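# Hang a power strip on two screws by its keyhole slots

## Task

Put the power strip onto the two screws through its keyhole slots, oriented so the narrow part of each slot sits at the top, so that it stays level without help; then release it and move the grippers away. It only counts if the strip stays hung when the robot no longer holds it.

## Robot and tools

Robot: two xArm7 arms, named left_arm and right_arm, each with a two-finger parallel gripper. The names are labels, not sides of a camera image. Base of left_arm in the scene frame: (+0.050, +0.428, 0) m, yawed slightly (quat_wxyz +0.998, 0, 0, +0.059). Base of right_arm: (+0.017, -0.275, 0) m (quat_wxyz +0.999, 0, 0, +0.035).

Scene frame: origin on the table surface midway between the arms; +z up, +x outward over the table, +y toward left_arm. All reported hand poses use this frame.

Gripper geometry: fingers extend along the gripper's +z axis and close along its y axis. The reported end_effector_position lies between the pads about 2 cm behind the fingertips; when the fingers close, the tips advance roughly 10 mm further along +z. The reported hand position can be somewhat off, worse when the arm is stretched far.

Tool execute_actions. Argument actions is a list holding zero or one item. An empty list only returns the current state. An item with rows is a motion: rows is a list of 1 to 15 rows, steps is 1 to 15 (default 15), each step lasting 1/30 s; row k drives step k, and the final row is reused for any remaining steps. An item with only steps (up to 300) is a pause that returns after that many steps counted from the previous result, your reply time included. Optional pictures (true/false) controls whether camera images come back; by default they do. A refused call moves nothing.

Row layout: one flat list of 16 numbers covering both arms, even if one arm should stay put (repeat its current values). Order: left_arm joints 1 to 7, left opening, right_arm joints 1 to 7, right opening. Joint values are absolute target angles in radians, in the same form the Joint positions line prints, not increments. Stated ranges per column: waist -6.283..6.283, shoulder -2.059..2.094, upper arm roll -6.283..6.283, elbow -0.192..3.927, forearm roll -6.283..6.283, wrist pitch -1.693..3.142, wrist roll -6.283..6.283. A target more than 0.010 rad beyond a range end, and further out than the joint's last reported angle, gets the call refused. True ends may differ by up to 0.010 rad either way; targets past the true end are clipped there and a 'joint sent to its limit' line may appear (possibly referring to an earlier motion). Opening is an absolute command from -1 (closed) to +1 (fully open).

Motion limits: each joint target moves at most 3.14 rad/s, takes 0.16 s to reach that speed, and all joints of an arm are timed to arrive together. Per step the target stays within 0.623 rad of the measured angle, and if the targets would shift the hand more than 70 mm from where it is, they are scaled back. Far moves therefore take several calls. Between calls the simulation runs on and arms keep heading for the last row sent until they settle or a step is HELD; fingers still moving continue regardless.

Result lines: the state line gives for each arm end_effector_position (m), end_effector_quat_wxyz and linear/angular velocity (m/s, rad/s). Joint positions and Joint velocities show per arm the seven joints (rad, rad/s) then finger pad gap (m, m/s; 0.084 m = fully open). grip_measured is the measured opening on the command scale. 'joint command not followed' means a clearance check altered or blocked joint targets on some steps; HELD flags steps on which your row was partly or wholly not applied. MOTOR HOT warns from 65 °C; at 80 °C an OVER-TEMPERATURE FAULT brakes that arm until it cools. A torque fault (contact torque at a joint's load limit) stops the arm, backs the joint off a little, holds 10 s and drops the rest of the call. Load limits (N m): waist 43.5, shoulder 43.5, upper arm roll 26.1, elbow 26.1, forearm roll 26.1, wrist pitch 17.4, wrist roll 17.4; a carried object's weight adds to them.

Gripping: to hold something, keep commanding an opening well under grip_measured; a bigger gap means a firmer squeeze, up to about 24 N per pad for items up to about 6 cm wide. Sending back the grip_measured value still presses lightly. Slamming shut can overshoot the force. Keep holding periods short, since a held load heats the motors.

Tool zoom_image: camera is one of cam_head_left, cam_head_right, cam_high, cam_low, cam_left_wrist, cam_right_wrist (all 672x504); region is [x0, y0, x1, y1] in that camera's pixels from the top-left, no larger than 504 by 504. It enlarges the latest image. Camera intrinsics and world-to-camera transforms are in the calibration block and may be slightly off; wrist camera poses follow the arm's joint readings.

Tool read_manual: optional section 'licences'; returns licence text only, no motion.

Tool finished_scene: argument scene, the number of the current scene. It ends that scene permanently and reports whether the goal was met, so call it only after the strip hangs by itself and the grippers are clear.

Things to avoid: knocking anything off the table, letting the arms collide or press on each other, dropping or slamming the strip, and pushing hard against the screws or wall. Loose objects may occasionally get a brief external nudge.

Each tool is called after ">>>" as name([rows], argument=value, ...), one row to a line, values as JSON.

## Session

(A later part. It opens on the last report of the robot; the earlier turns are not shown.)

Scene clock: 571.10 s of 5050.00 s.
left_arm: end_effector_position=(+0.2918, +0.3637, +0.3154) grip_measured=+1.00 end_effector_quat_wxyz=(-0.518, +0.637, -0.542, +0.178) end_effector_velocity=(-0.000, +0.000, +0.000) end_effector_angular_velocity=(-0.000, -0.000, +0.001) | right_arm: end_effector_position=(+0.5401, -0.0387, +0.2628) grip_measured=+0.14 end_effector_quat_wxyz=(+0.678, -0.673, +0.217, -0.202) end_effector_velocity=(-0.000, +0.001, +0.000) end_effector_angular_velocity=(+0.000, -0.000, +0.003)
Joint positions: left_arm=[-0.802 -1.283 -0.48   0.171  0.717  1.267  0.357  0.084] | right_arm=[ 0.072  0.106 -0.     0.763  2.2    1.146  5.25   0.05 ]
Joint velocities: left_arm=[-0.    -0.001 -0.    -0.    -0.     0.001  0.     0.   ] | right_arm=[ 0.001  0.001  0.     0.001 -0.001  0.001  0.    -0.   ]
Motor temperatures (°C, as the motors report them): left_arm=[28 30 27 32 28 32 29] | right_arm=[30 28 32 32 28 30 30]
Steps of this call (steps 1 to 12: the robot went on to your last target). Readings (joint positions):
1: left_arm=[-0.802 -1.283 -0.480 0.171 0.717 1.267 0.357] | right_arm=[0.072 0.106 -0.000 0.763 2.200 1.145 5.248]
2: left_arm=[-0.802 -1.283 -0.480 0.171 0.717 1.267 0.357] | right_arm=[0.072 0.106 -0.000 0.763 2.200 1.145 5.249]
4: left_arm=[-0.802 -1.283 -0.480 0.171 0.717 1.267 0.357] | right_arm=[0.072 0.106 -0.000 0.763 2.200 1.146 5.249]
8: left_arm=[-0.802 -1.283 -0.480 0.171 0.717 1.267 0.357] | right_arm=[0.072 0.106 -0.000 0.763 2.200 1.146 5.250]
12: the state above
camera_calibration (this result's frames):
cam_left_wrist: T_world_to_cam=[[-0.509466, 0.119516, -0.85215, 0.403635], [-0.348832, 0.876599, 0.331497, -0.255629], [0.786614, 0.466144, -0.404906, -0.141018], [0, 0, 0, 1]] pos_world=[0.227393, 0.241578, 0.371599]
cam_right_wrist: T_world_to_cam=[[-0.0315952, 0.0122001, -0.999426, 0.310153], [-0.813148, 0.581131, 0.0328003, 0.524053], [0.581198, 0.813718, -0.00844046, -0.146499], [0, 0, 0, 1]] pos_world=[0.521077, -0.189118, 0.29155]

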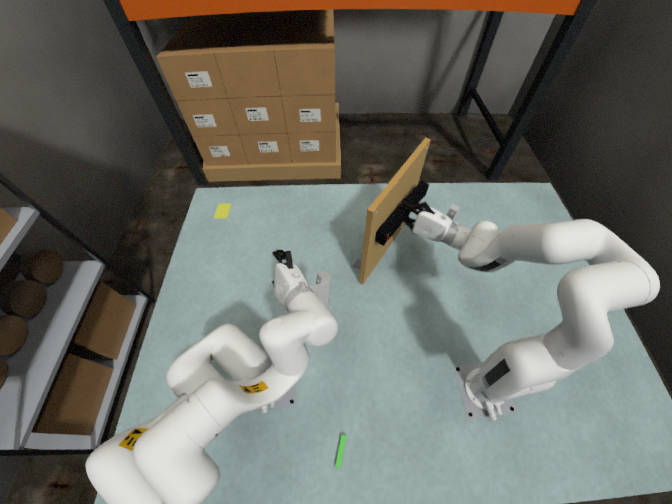

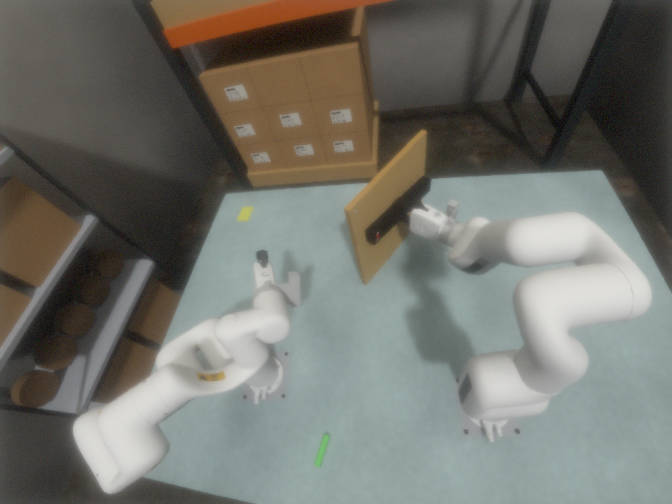

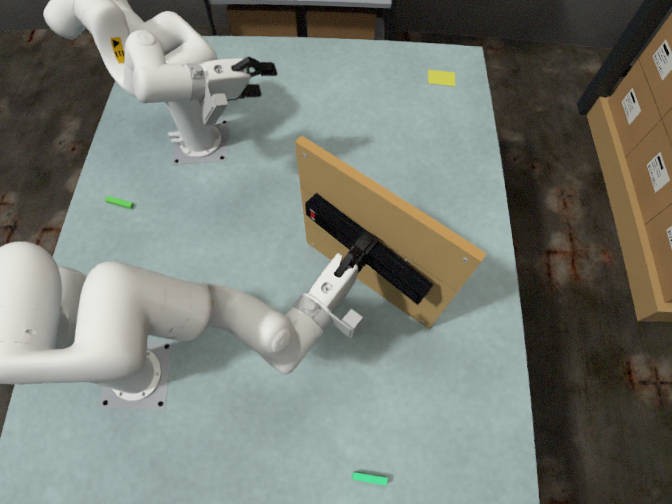

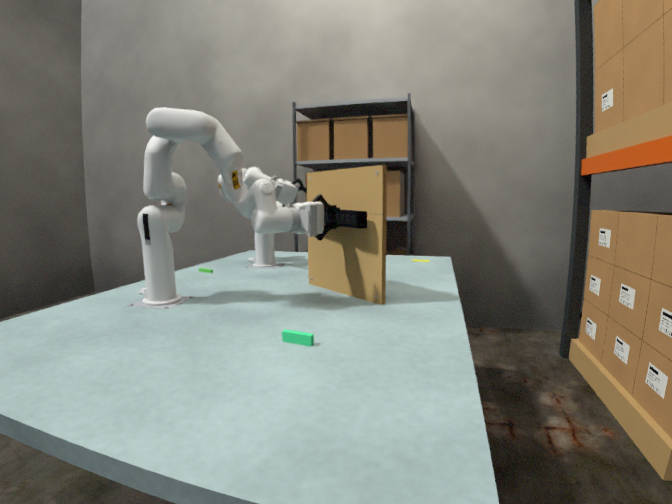

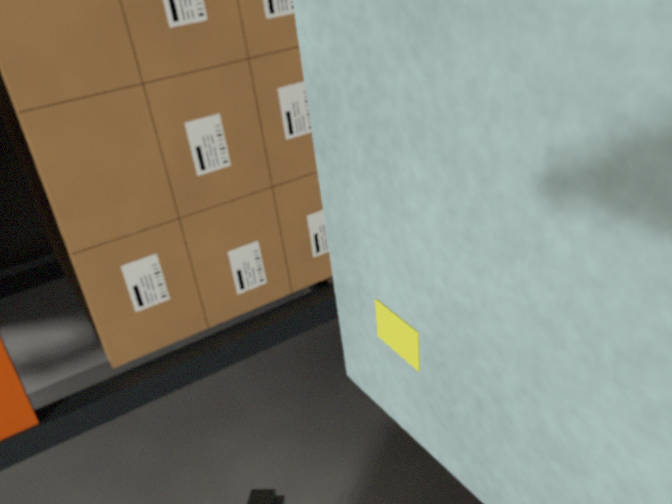

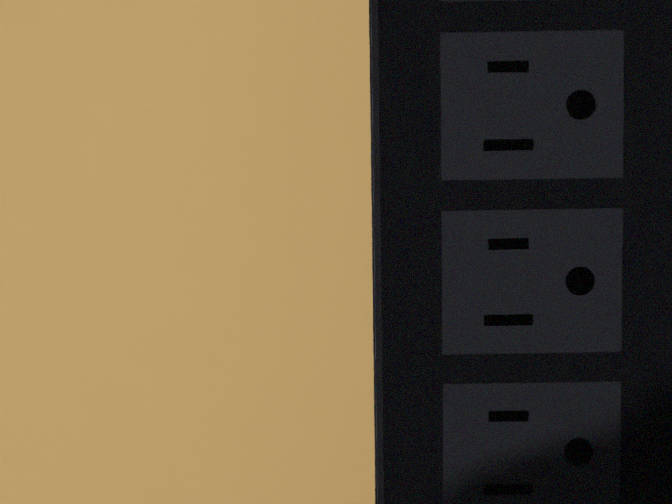

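>>> execute_actions([
  {"rows":[[-0.802,-1.283,-0.48,0.171,0.717,1.267,0.357,1,0.07,0.1,0,0.761,2.198,1.1445,5.227,-1],[-0.802,-1.283,-0.48,0.171,0.717,1.267,0.357,1,0.07,0.1,0,0.761,2.198,1.1445,5.227,-1],[-0.802,-1.283,-0.48,0.171,0.717,1.267,0.357,1,0.07,0.1,0,0.761,2.198,1.1445,5.227,-1],[-0.802,-1.283,-0.48,0.171,0.717,1.267,0.357,1,0.07,0.1,0,0.761,2.198,1.1445,5.227,-1],[-0.802,-1.283,-0.48,0.171,0.717,1.267,0.357,1,0.07,0.1,0,0.761,2.198,1.1445,5.227,-1],[-0.802,-1.283,-0.48,0.171,0.717,1.267,0.357,1,0.065,0.106,0,0.7685,2.183,1.1514,5.231,-1],[-0.802,-1.283,-0.48,0.171,0.717,1.267,0.357,1,0.065,0.106,0,0.7685,2.183,1.1514,5.231,-1],[-0.802,-1.283,-0.48,0.171,0.717,1.267,0.357,1,0.06,0.112,0,0.776,2.1675,1.1583,5.235,-1],[-0.802,-1.283,-0.48,0.171,0.717,1.267,0.357,1,0.06,0.112,0,0.776,2.1675,1.1583,5.235,-1],[-0.802,-1.283,-0.48,0.171,0.717,1.267,0.357,1,0.055,0.1177,0,0.7835,2.152,1.1651,5.239,-1],[-0.802,-1.283,-0.48,0.171,0.717,1.267,0.357,1,0.055,0.1177,0,0.7835,2.152,1.1651,5.239,-1],[-0.802,-1.283,-0.48,0.171,0.717,1.267,0.357,1,0.05,0.1235,0,0.791,2.137,1.172,5.2425,-1]],"steps":15},
], pictures=false)

>>> execute_actions([
  {"steps":12},
])

>>> zoom_image(camera="cam_high", region=[290, 180, 450, 310])

Scene clock: 584.50 s of 5050.00 s.
left_arm: end_effector_position=(+0.2918, +0.3637, +0.3154) grip_measured=+1.00 end_effector_quat_wxyz=(-0.518, +0.637, -0.542, +0.178) end_effector_velocity=(-0.000, +0.000, +0.000) end_effector_angular_velocity=(-0.000, -0.000, +0.001) | right_arm: end_effector_position=(+0.5422, -0.0398, +0.2656) grip_measured=+0.14 end_effector_quat_wxyz=(+0.677, -0.680, +0.192, -0.204) end_effector_velocity=(+0.008, -0.005, +0.003) end_effector_angular_velocity=(-0.019, -0.027, +0.073)
Joint positions: left_arm=[-0.802 -1.283 -0.48   0.171  0.717  1.267  0.357  0.084] | right_arm=[ 0.053  0.12  -0.     0.786  2.147  1.167  5.24   0.05 ]
Joint velocities: left_arm=[-0.    -0.    -0.     0.    -0.     0.001  0.    -0.   ] | right_arm=[-0.043  0.046 -0.005  0.063 -0.119  0.053  0.028 -0.   ]
Motor temperatures (°C, as the motors report them): left_arm=[28 30 27 32 28 32 29] | right_arm=[30 28 32 32 28 29 30]
Steps of this call (steps 1 to 15: the robot went on to your last target; steps 16 to 90: nothing new was sent; then 9.90 s passed at rest; steps 91 to 105: all 15 steps of this action). Readings (joint positions):
91: left_arm=[-0.802 -1.283 -0.480 0.171 0.717 1.267 0.357] | right_arm=[0.072 0.106 0.000 0.763 2.200 1.146 5.250]
92: left_arm=[-0.802 -1.283 -0.480 0.171 0.717 1.267 0.357] | right_arm=[0.072 0.106 0.000 0.763 2.200 1.146 5.246]
94: left_arm=[-0.802 -1.283 -0.480 0.171 0.717 1.267 0.357] | right_arm=[0.071 0.102 0.000 0.762 2.199 1.145 5.236]
98: left_arm=[-0.802 -1.283 -0.480 0.171 0.717 1.267 0.357] | right_arm=[0.068 0.103 0.001 0.765 2.192 1.148 5.231]
105: the state above

Scene clock: 584.90 s of 5050.00 s.
left_arm: end_effector_position=(+0.2918, +0.3637, +0.3154) grip_measured=+1.00 end_effector_quat_wxyz=(-0.518, +0.637, -0.542, +0.178) end_effector_velocity=(+0.000, +0.000, -0.000) end_effector_angular_velocity=(-0.001, +0.000, +0.001) | right_arm: end_effector_position=(+0.5424, -0.0397, +0.2658) grip_measured=+0.14 end_effector_quat_wxyz=(+0.678, -0.681, +0.189, -0.202) end_effector_velocity=(+0.000, -0.001, -0.001) end_effector_angular_velocity=(-0.001, +0.001, -0.002)
Joint positions: left_arm=[-0.802 -1.283 -0.48   0.171  0.717  1.267  0.357  0.084] | right_arm=[0.05  0.123 0.    0.791 2.137 1.172 5.242 0.05 ]
Joint velocities: left_arm=[ 0.    -0.001  0.    -0.001 -0.    -0.    -0.     0.   ] | right_arm=[-0.001  0.001 -0.002 -0.    -0.001 -0.001  0.    -0.   ]
Motor temperatures (°C, as the motors report them): left_arm=[28 30 27 32 28 32 29] | right_arm=[30 28 32 32 28 29 30]
Steps of this call (steps 1 to 12: the robot went on to your last target). Readings (joint positions):
1: left_arm=[-0.802 -1.283 -0.480 0.171 0.717 1.267 0.357] | right_arm=[0.052 0.121 -0.000 0.788 2.144 1.169 5.241]
2: left_arm=[-0.802 -1.283 -0.480 0.171 0.717 1.267 0.357] | right_arm=[0.051 0.122 -0.000 0.789 2.142 1.170 5.241]
4: left_arm=[-0.802 -1.283 -0.480 0.171 0.717 1.267 0.357] | right_arm=[0.051 0.123 -0.000 0.790 2.139 1.171 5.242]
8: left_arm=[-0.802 -1.283 -0.480 0.171 0.717 1.267 0.357] | right_arm=[0.050 0.123 0.000 0.791 2.138 1.172 5.242]
12: the state above
camera_calibration (this result's frames):
cam_left_wrist: T_world_to_cam=[[-0.509466, 0.119516, -0.85215, 0.403635], [-0.348832, 0.876599, 0.331497, -0.255629], [0.786613, 0.466144, -0.404907, -0.141018], [0, 0, 0, 1]] pos_world=[0.227393, 0.241578, 0.371599]
cam_right_wrist: T_world_to_cam=[[0.00291443, -0.0104158, -0.999942, 0.293706], [-0.836781, 0.547477, -0.00814161, 0.548735], [0.54753, 0.836756, -0.00712012, -0.12822], [0, 0, 0, 1]] pos_world=[0.52852, -0.190072, 0.297243]

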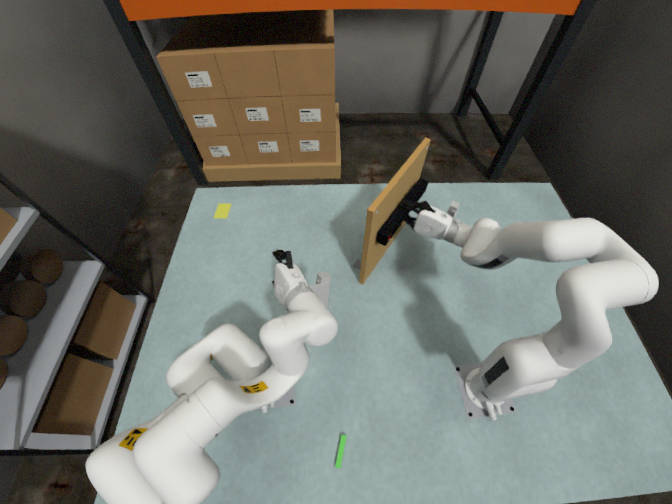

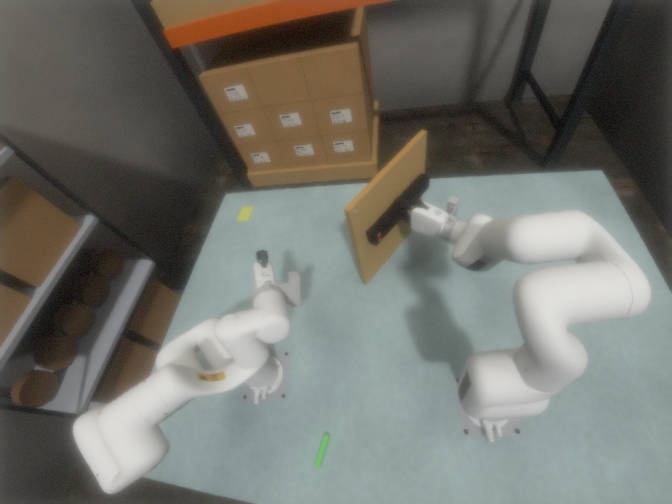

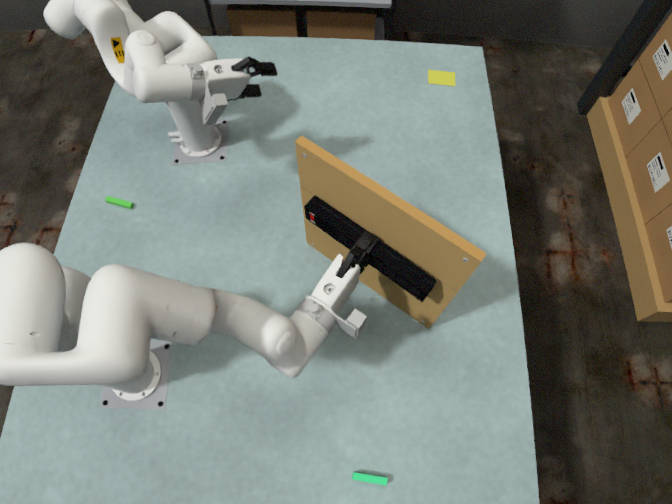

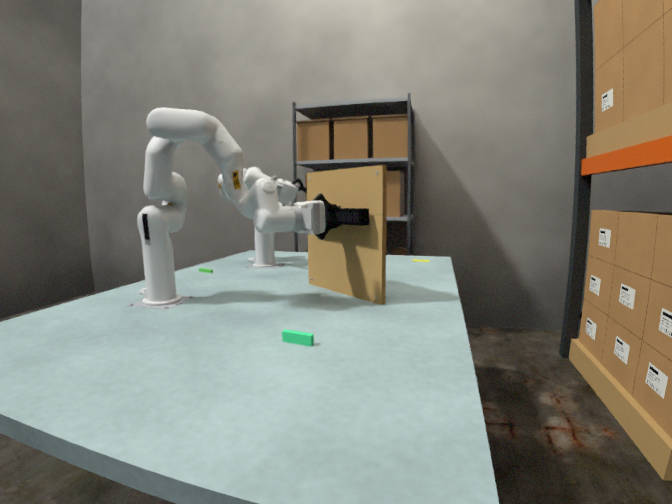

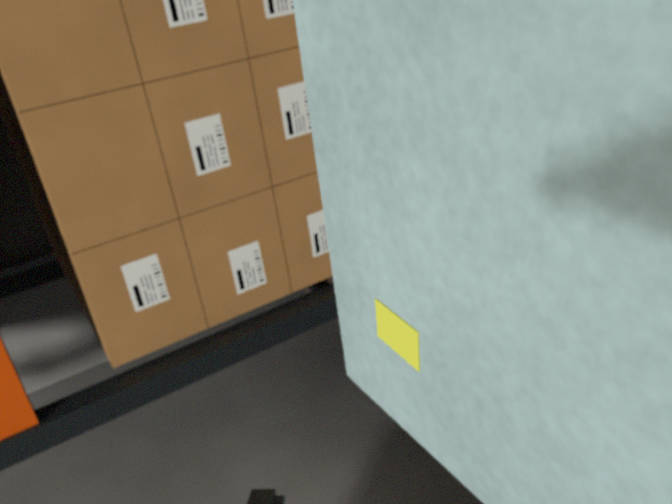

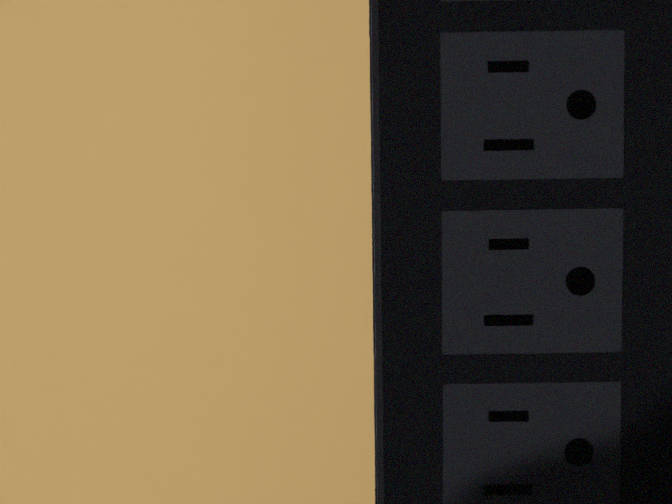

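Region (290, 180, 450, 310) of cam_high's 672x504 image, scaled by 3.150, with more detail than that image has; it fills the top 410 rows of this view, and the rest is white.

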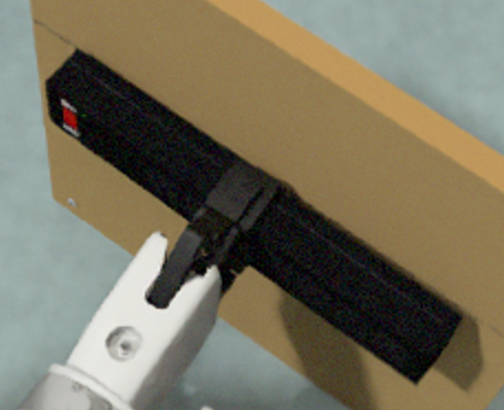

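>>> execute_actions([
  {"rows":[[-0.802,-1.283,-0.48,0.171,0.717,1.267,0.357,1,0.045,0.1295,0,0.7985,2.122,1.179,5.2465,-1],[-0.802,-1.283,-0.48,0.171,0.717,1.267,0.357,1,0.045,0.1295,0,0.7985,2.122,1.179,5.2465,-1],[-0.802,-1.283,-0.48,0.171,0.717,1.267,0.357,1,0.045,0.1295,0,0.7985,2.122,1.179,5.2465,-1],[-0.802,-1.283,-0.48,0.171,0.717,1.267,0.357,1,0.04,0.1355,0,0.806,2.107,1.186,5.2505,-1]],"steps":15},
])

>>> zoom_image(camera="cam_high", region=[290, 180, 450, 310])

>>> zoom_image(camera="cam_head_left", region=[350, 170, 440, 270])

Scene clock: 593.70 s of 5050.00 s.
left_arm: end_effector_position=(+0.2918, +0.3637, +0.3154) grip_measured=+1.00 end_effector_quat_wxyz=(-0.518, +0.637, -0.542, +0.178) end_effector_velocity=(-0.000, -0.001, +0.001) end_effector_angular_velocity=(-0.002, -0.002, -0.002) | right_arm: end_effector_position=(+0.5433, -0.0396, +0.2656) grip_measured=+0.14 end_effector_quat_wxyz=(+0.679, -0.684, +0.180, -0.197) end_effector_velocity=(-0.000, +0.001, -0.000) end_effector_angular_velocity=(-0.002, +0.000, +0.004)
Joint positions: left_arm=[-0.802 -1.283 -0.48   0.171  0.717  1.267  0.357  0.084] | right_arm=[0.04  0.135 0.    0.805 2.107 1.186 5.251 0.05 ]
Joint velocities: left_arm=[-0.    -0.001 -0.     0.001 -0.    -0.002 -0.001 -0.   ] | right_arm=[ 0.     0.001 -0.     0.001 -0.004  0.001  0.001  0.   ]
Motor temperatures (°C, as the motors report them): left_arm=[28 30 27 32 28 32 29] | right_arm=[30 28 32 33 28 29 30]
Steps of this call (steps 1 to 30: the robot went on to your last target; steps 31 to 90: nothing new was sent; then 5.30 s passed at rest; steps 91 to 105: all 15 steps of this action). Readings (joint positions):
91: left_arm=[-0.802 -1.283 -0.480 0.171 0.717 1.267 0.357] | right_arm=[0.050 0.124 0.000 0.791 2.137 1.172 5.243]
92: left_arm=[-0.802 -1.283 -0.480 0.171 0.717 1.267 0.357] | right_arm=[0.049 0.124 0.000 0.792 2.134 1.173 5.243]
94: left_arm=[-0.802 -1.283 -0.480 0.171 0.717 1.267 0.357] | right_arm=[0.047 0.127 0.000 0.796 2.127 1.176 5.245]
98: left_arm=[-0.802 -1.283 -0.480 0.171 0.717 1.267 0.357] | right_arm=[0.042 0.134 0.000 0.803 2.112 1.184 5.249]
105: the state above
camera_calibration (this result's frames):
cam_left_wrist: T_world_to_cam=[[-0.509466, 0.119516, -0.852151, 0.403635], [-0.348832, 0.876599, 0.331497, -0.255629], [0.786614, 0.466144, -0.404906, -0.141018], [0, 0, 0, 1]] pos_world=[0.227393, 0.241578, 0.371599]
cam_right_wrist: T_world_to_cam=[[0.00696339, -0.0140433, -0.999877, 0.291148], [-0.848271, 0.529395, -0.0133429, 0.556316], [0.529517, 0.848259, -0.00822611, -0.118251], [0, 0, 0, 1]] pos_world=[0.532495, -0.190115, 0.297563]

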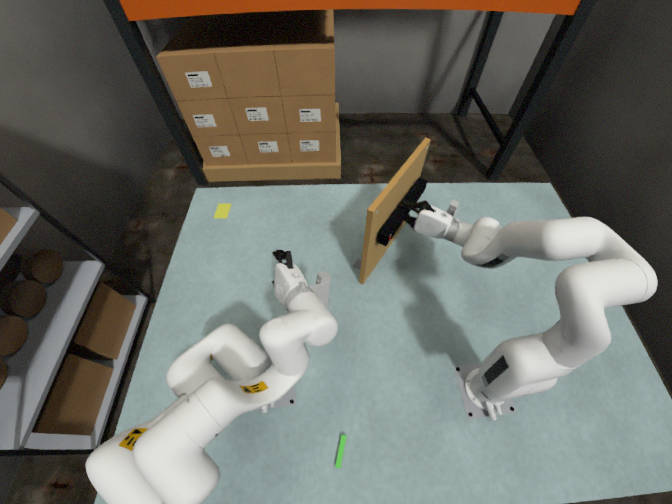

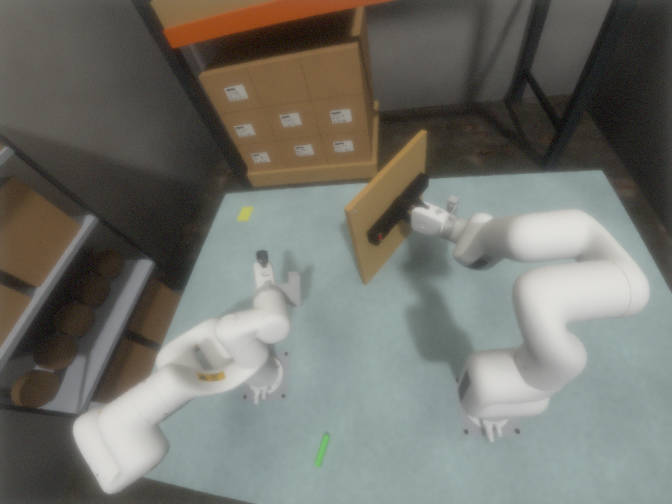

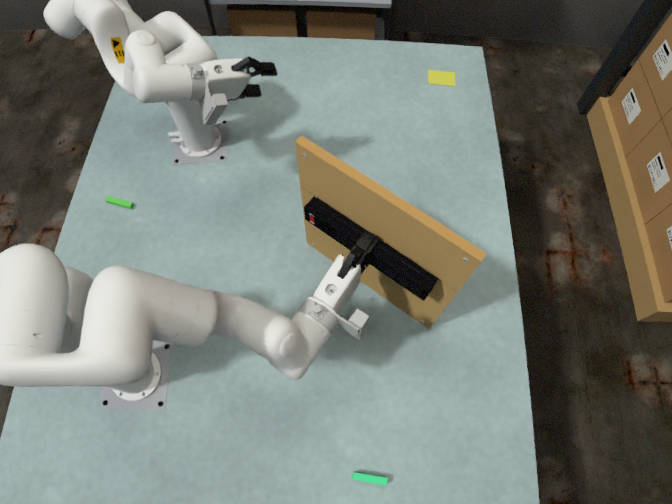

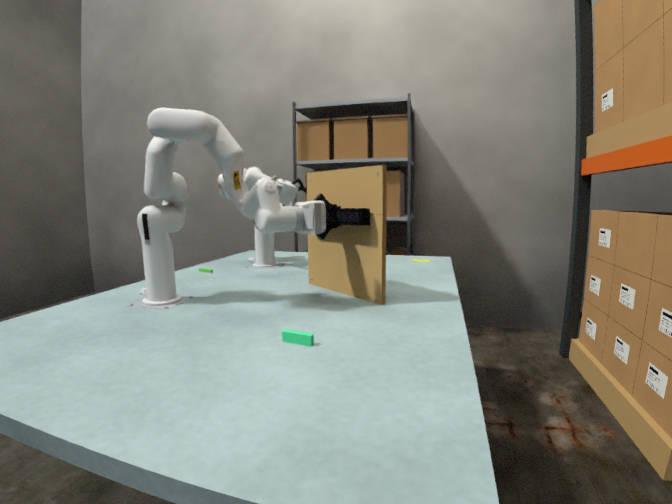

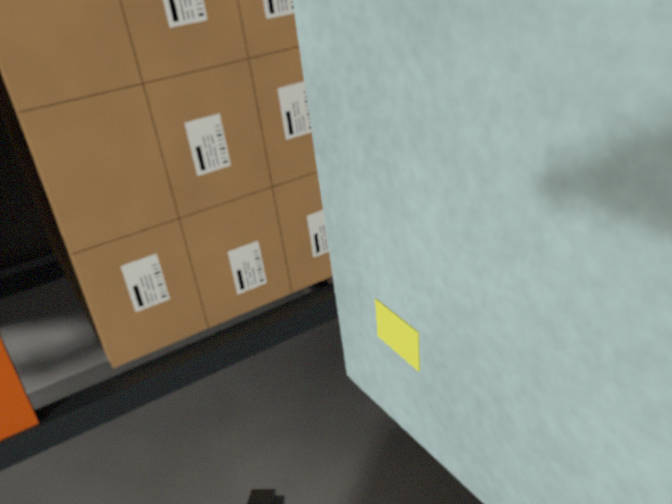

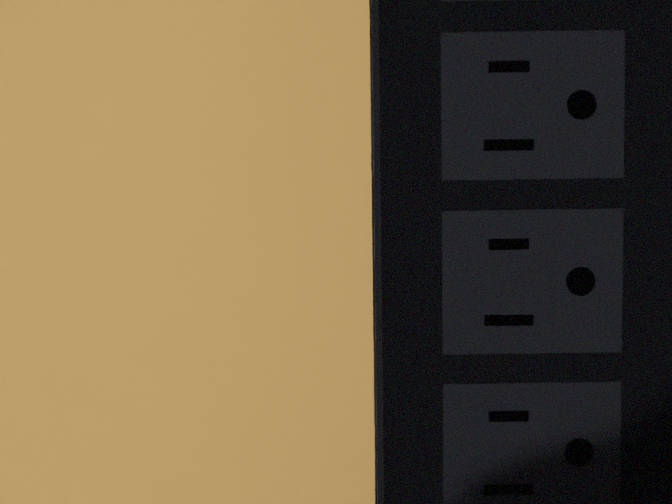

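Region (290, 180, 450, 310) of cam_high's 672x504 image, scaled by 3.150, with more detail than that image has; it fills the top 410 rows of this view, and the rest is white.

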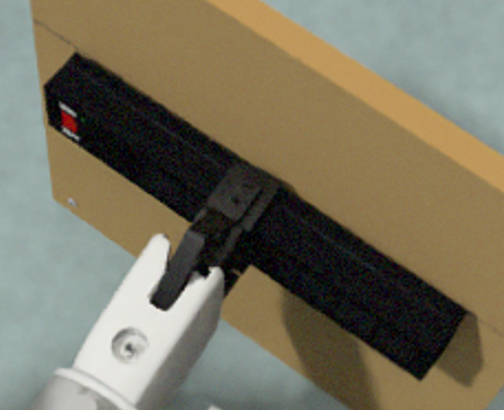

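Region (350, 170, 440, 270) of cam_head_left's 672x504 image, scaled by 5.040, with more detail than that image has; it fills the left 454 columns of this view, and the rest is white.

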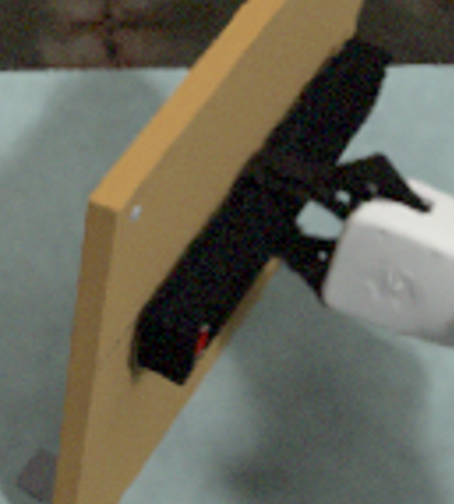

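>>> execute_actions([
  {"rows":[[-0.802,-1.283,-0.48,0.171,0.717,1.267,0.357,1,0.038,0.1337,0,0.8037,2.105,1.1874,5.2505,-1],[-0.802,-1.283,-0.48,0.171,0.717,1.267,0.357,1,0.038,0.1337,0,0.8037,2.105,1.1874,5.2505,-1],[-0.802,-1.283,-0.48,0.171,0.717,1.267,0.357,1,0.0373,0.1421,0,0.8037,2.1067,1.1921,5.2434,-1],[-0.802,-1.283,-0.48,0.171,0.717,1.267,0.357,1,0.0373,0.1421,0,0.8037,2.1067,1.1921,5.2434,-1],[-0.802,-1.283,-0.48,0.171,0.717,1.267,0.357,1,0.0366,0.1505,0,0.8037,2.1084,1.1968,5.2363,-1],[-0.802,-1.283,-0.48,0.171,0.717,1.267,0.357,1,0.0366,0.1505,0,0.8037,2.1084,1.1968,5.2363,-1],[-0.802,-1.283,-0.48,0.171,0.717,1.267,0.357,1,0.0358,0.1589,0,0.8037,2.11,1.2016,5.2292,-1],[-0.802,-1.283,-0.48,0.171,0.717,1.267,0.357,1,0.0358,0.1589,0,0.8037,2.11,1.2016,5.2292,-1],[-0.802,-1.283,-0.48,0.171,0.717,1.267,0.357,1,0.0351,0.1673,0,0.8037,2.1117,1.2063,5.2221,-1]],"steps":15},
], pictures=false)

>>> execute_actions([
  {"steps":12},
])

>>> zoom_image(camera="cam_high", region=[290, 180, 450, 310])

Scene clock: 608.97 s of 5050.00 s.
left_arm: end_effector_position=(+0.2918, +0.3637, +0.3154) grip_measured=+1.00 end_effector_quat_wxyz=(-0.518, +0.637, -0.542, +0.178) end_effector_velocity=(-0.000, -0.000, +0.000) end_effector_angular_velocity=(+0.002, -0.000, -0.000) | right_arm: end_effector_position=(+0.5446, -0.0391, +0.2611) grip_measured=+0.15 end_effector_quat_wxyz=(+0.683, -0.680, +0.174, -0.200) end_effector_velocity=(-0.001, +0.002, -0.005) end_effector_angular_velocity=(+0.006, -0.007, +0.008)
Joint positions: left_arm=[-0.802 -1.283 -0.48   0.171  0.717  1.267  0.357  0.084] | right_arm=[0.035 0.159 0.    0.81  2.113 1.213 5.223 0.051]
Joint velocities: left_arm=[-0.001  0.001 -0.001  0.     0.     0.001 -0.    -0.   ] | right_arm=[-0.002  0.017  0.    -0.002  0.003  0.022 -0.018  0.   ]
Motor temperatures (°C, as the motors report them): left_arm=[28 30 27 32 28 32 29] | right_arm=[30 28 32 33 28 29 30]
Steps of this call (steps 1 to 15: the robot went on to your last target; steps 16 to 90: nothing new was sent; then 11.77 s passed at rest; steps 91 to 105: all 15 steps of this action). Readings (joint positions):
91: left_arm=[-0.802 -1.283 -0.480 0.171 0.717 1.267 0.357] | right_arm=[0.040 0.135 0.000 0.806 2.107 1.186 5.251]
92: left_arm=[-0.802 -1.283 -0.480 0.171 0.717 1.267 0.357] | right_arm=[0.040 0.135 0.000 0.806 2.107 1.186 5.251]
94: left_arm=[-0.802 -1.283 -0.480 0.171 0.717 1.267 0.357] | right_arm=[0.039 0.136 0.000 0.805 2.106 1.188 5.249]
98: left_arm=[-0.802 -1.283 -0.480 0.171 0.717 1.267 0.357] | right_arm=[0.037 0.145 0.000 0.807 2.109 1.199 5.239]
105: the state above

Scene clock: 609.37 s of 5050.00 s.
left_arm: end_effector_position=(+0.2918, +0.3637, +0.3154) grip_measured=+1.00 end_effector_quat_wxyz=(-0.518, +0.637, -0.542, +0.178) end_effector_velocity=(-0.000, +0.001, -0.000) end_effector_angular_velocity=(+0.000, +0.001, +0.003) | right_arm: end_effector_position=(+0.5439, -0.0388, +0.2598) grip_measured=+0.15 end_effector_quat_wxyz=(+0.685, -0.679, +0.174, -0.198) end_effector_velocity=(-0.000, -0.000, -0.001) end_effector_angular_velocity=(-0.001, +0.001, +0.003)
Joint positions: left_arm=[-0.802 -1.283 -0.48   0.171  0.717  1.267  0.357  0.084] | right_arm=[ 0.035  0.164 -0.     0.809  2.113  1.221  5.222  0.051]
Joint velocities: left_arm=[ 0.    -0.     0.001 -0.001  0.     0.002  0.    -0.   ] | right_arm=[-0.001  0.002 -0.001  0.001 -0.005  0.002  0.001  0.   ]
Motor temperatures (°C, as the motors report them): left_arm=[28 30 27 32 28 32 29] | right_arm=[30 28 32 33 28 29 30]
Steps of this call (steps 1 to 12: the robot went on to your last target). Readings (joint positions):
1: left_arm=[-0.802 -1.283 -0.480 0.171 0.717 1.267 0.357] | right_arm=[0.035 0.160 0.000 0.810 2.113 1.213 5.223]
2: left_arm=[-0.802 -1.283 -0.480 0.171 0.717 1.267 0.357] | right_arm=[0.035 0.160 0.000 0.810 2.113 1.214 5.223]
4: left_arm=[-0.802 -1.283 -0.480 0.171 0.717 1.267 0.357] | right_arm=[0.035 0.162 0.000 0.810 2.113 1.216 5.222]
8: left_arm=[-0.802 -1.283 -0.480 0.171 0.717 1.267 0.357] | right_arm=[0.035 0.163 -0.000 0.809 2.113 1.219 5.222]
12: the state above
camera_calibration (this result's frames):
cam_left_wrist: T_world_to_cam=[[-0.509466, 0.119516, -0.85215, 0.403635], [-0.348832, 0.876599, 0.331497, -0.255629], [0.786614, 0.466144, -0.404906, -0.141018], [0, 0, 0, 1]] pos_world=[0.227393, 0.241578, 0.371599]
cam_right_wrist: T_world_to_cam=[[0.0220269, -0.00251962, -0.999754, 0.277578], [-0.851755, 0.523555, -0.0200856, 0.559796], [0.523477, 0.851988, 0.00938618, -0.12042], [0, 0, 0, 1]] pos_world=[0.533732, -0.189789, 0.289884]

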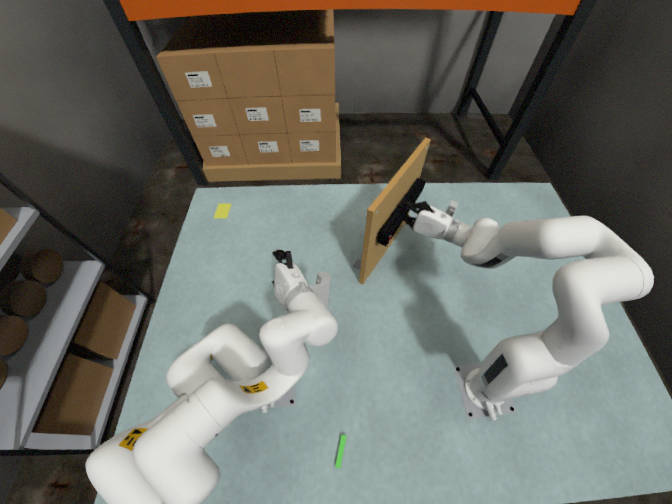

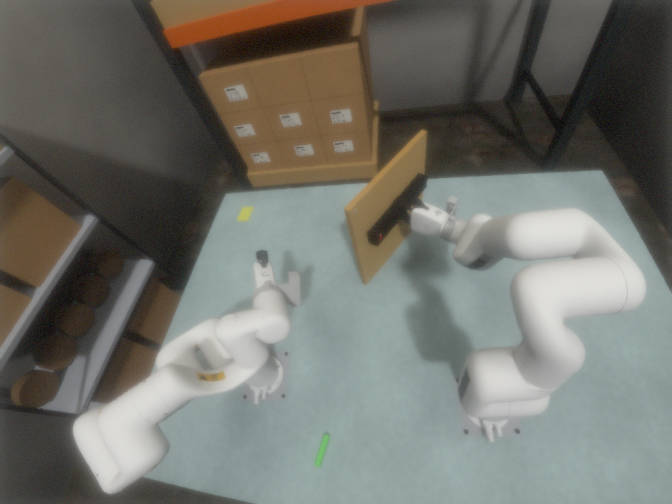

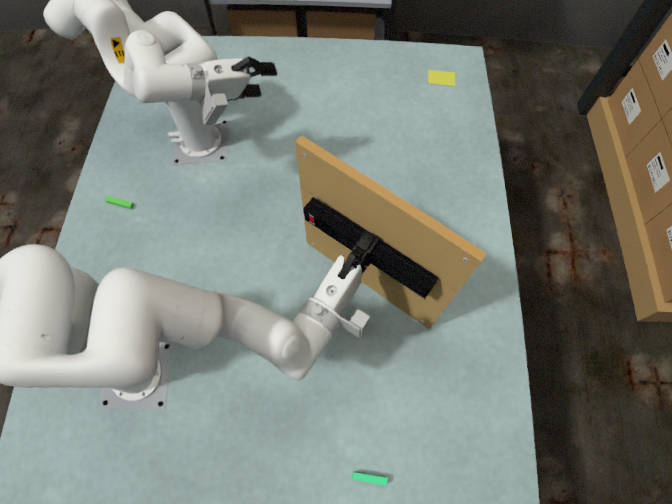

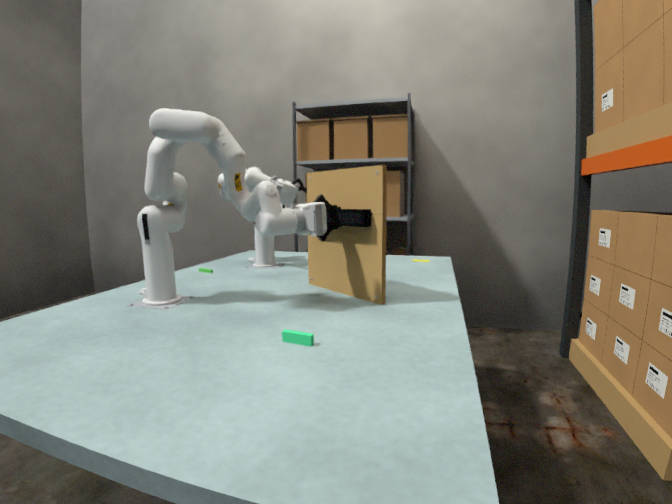

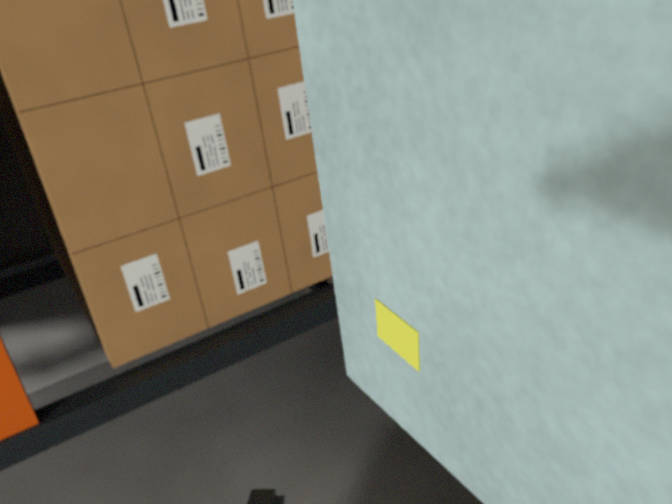

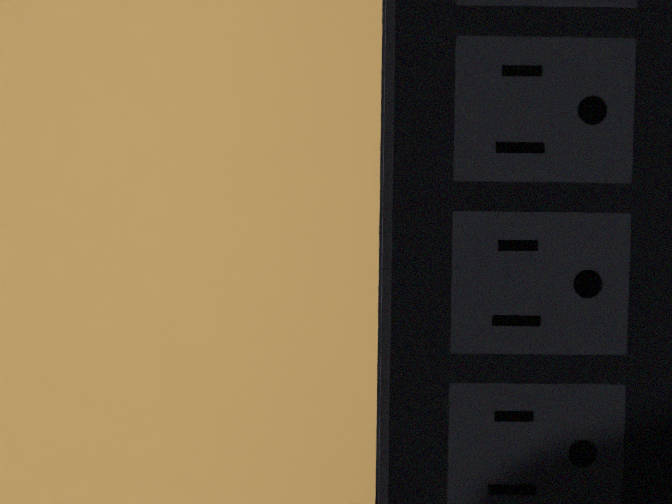

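Region (290, 180, 450, 310) of cam_high's 672x504 image, scaled by 3.150, with more detail than that image has; it fills the top 410 rows of this view, and the rest is white.

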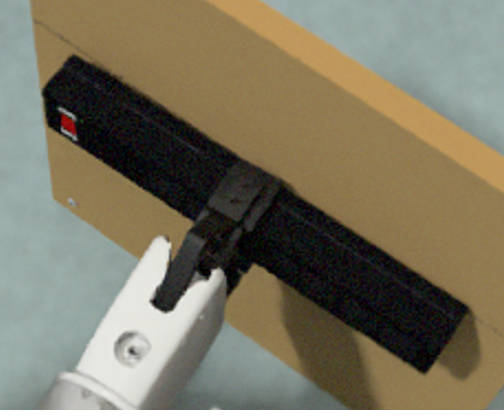

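>>> execute_actions([
  {"rows":[[-0.802,-1.283,-0.48,0.171,0.717,1.267,0.357,1,0.0366,0.1505,0,0.8037,2.1084,1.1968,5.2363,-1],[-0.802,-1.283,-0.48,0.171,0.717,1.267,0.357,1,0.0366,0.1505,0,0.8037,2.1084,1.1968,5.2363,-1],[-0.802,-1.283,-0.48,0.171,0.717,1.267,0.357,1,0.0366,0.1505,0,0.8037,2.1084,1.1968,5.2363,0.1],[-0.802,-1.283,-0.48,0.171,0.717,1.267,0.357,1,0.0366,0.1505,0,0.8037,2.1084,1.1968,5.2363,0.2],[-0.802,-1.283,-0.48,0.171,0.717,1.267,0.357,1,0.0366,0.1505,0,0.8037,2.1084,1.1968,5.2363,0.35]],"steps":15},
])

>>> zoom_image(camera="cam_high", region=[290, 180, 450, 310])

Scene clock: 621.87 s of 5050.00 s.
left_arm: end_effector_position=(+0.2918, +0.3637, +0.3154) grip_measured=+1.00 end_effector_quat_wxyz=(-0.518, +0.637, -0.542, +0.178) end_effector_velocity=(-0.000, -0.000, +0.000) end_effector_angular_velocity=(-0.001, +0.000, -0.001) | right_arm: end_effector_position=(+0.5423, -0.0403, +0.2573) grip_measured=+0.35 end_effector_quat_wxyz=(+0.678, -0.685, +0.180, -0.195) end_effector_velocity=(+0.001, -0.000, +0.002) end_effector_angular_velocity=(+0.001, -0.002, -0.003)
Joint positions: left_arm=[-0.802 -1.283 -0.48   0.171  0.717  1.267  0.357  0.084] | right_arm=[0.037 0.152 0.    0.802 2.108 1.197 5.236 0.059]
Joint velocities: left_arm=[-0.001  0.001  0.001  0.001 -0.     0.     0.     0.   ] | right_arm=[ 0.001 -0.004  0.001  0.001  0.003 -0.003  0.002 -0.   ]
Motor temperatures (°C, as the motors report them): left_arm=[28 30 27 32 28 32 29] | right_arm=[30 28 32 31 28 30 30]
Steps of this call (steps 1 to 15: the robot went on to your last target; steps 16 to 90: nothing new was sent; then 9.00 s passed at rest; steps 91 to 105: all 15 steps of this action). Readings (joint positions):
91: left_arm=[-0.802 -1.283 -0.480 0.171 0.717 1.267 0.357] | right_arm=[0.035 0.163 -0.000 0.809 2.112 1.219 5.222]
92: left_arm=[-0.802 -1.283 -0.480 0.171 0.717 1.267 0.357] | right_arm=[0.035 0.161 0.000 0.809 2.111 1.217 5.225]
94: left_arm=[-0.802 -1.283 -0.480 0.171 0.717 1.267 0.357] | right_arm=[0.036 0.156 0.000 0.808 2.110 1.209 5.231]
98: left_arm=[-0.802 -1.283 -0.480 0.171 0.717 1.267 0.357] | right_arm=[0.036 0.154 -0.000 0.802 2.107 1.200 5.235]
105: the state above
camera_calibration (this result's frames):
cam_left_wrist: T_world_to_cam=[[-0.509466, 0.119516, -0.85215, 0.403635], [-0.348832, 0.876599, 0.331497, -0.255629], [0.786614, 0.466144, -0.404906, -0.141018], [0, 0, 0, 1]] pos_world=[0.227393, 0.241578, 0.371599]
cam_right_wrist: T_world_to_cam=[[0.00432194, -0.0157399, -0.999867, 0.284203], [-0.849176, 0.527974, -0.0119819, 0.555846], [0.528092, 0.849115, -0.0110841, -0.115663], [0, 0, 0, 1]] pos_world=[0.531863, -0.190787, 0.289543]

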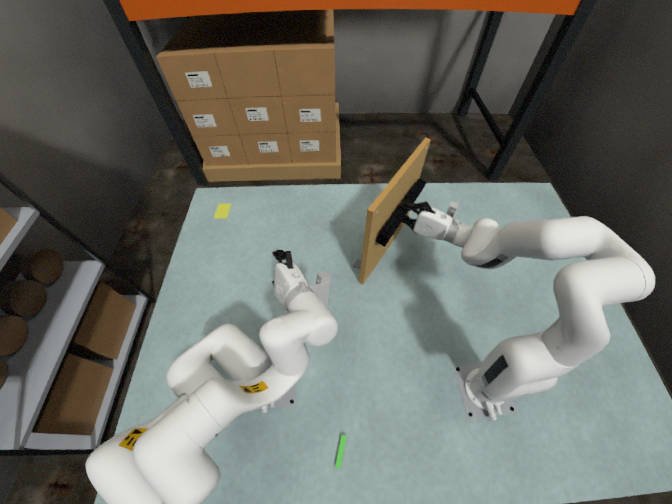

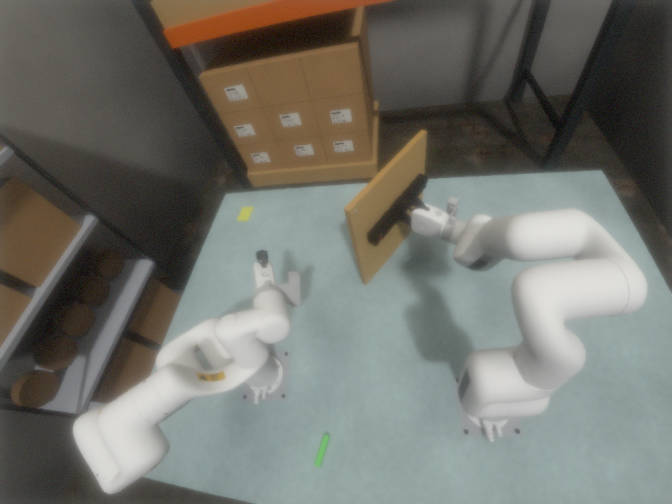

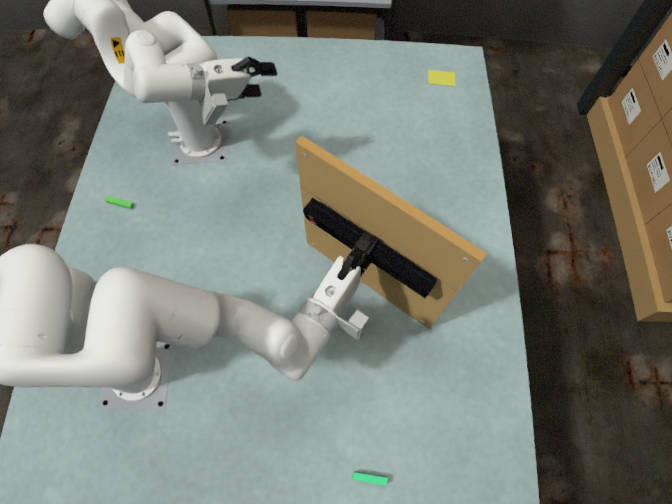

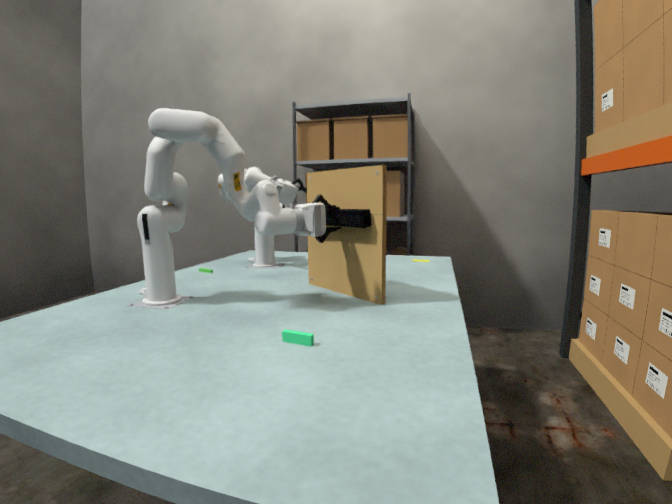

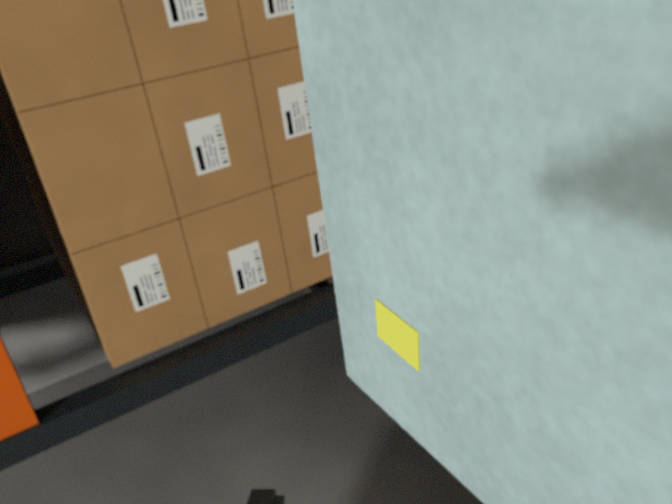

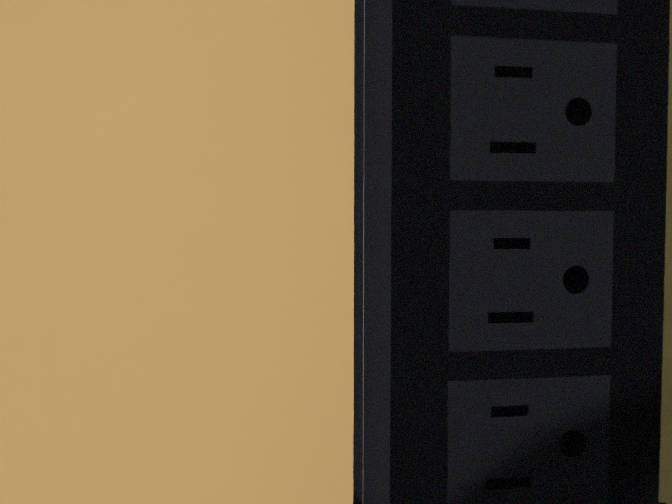

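Region (290, 180, 450, 310) of cam_high's 672x504 image, scaled by 3.150, with more detail than that image has; it fills the top 410 rows of this view, and the rest is white.

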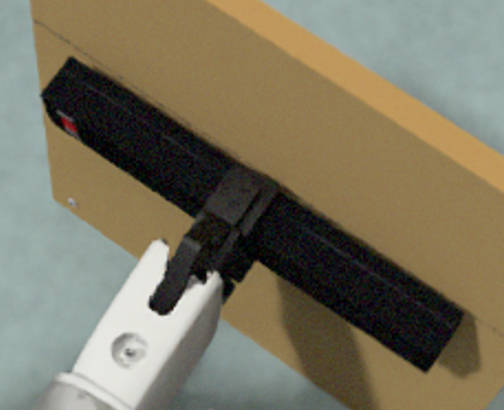

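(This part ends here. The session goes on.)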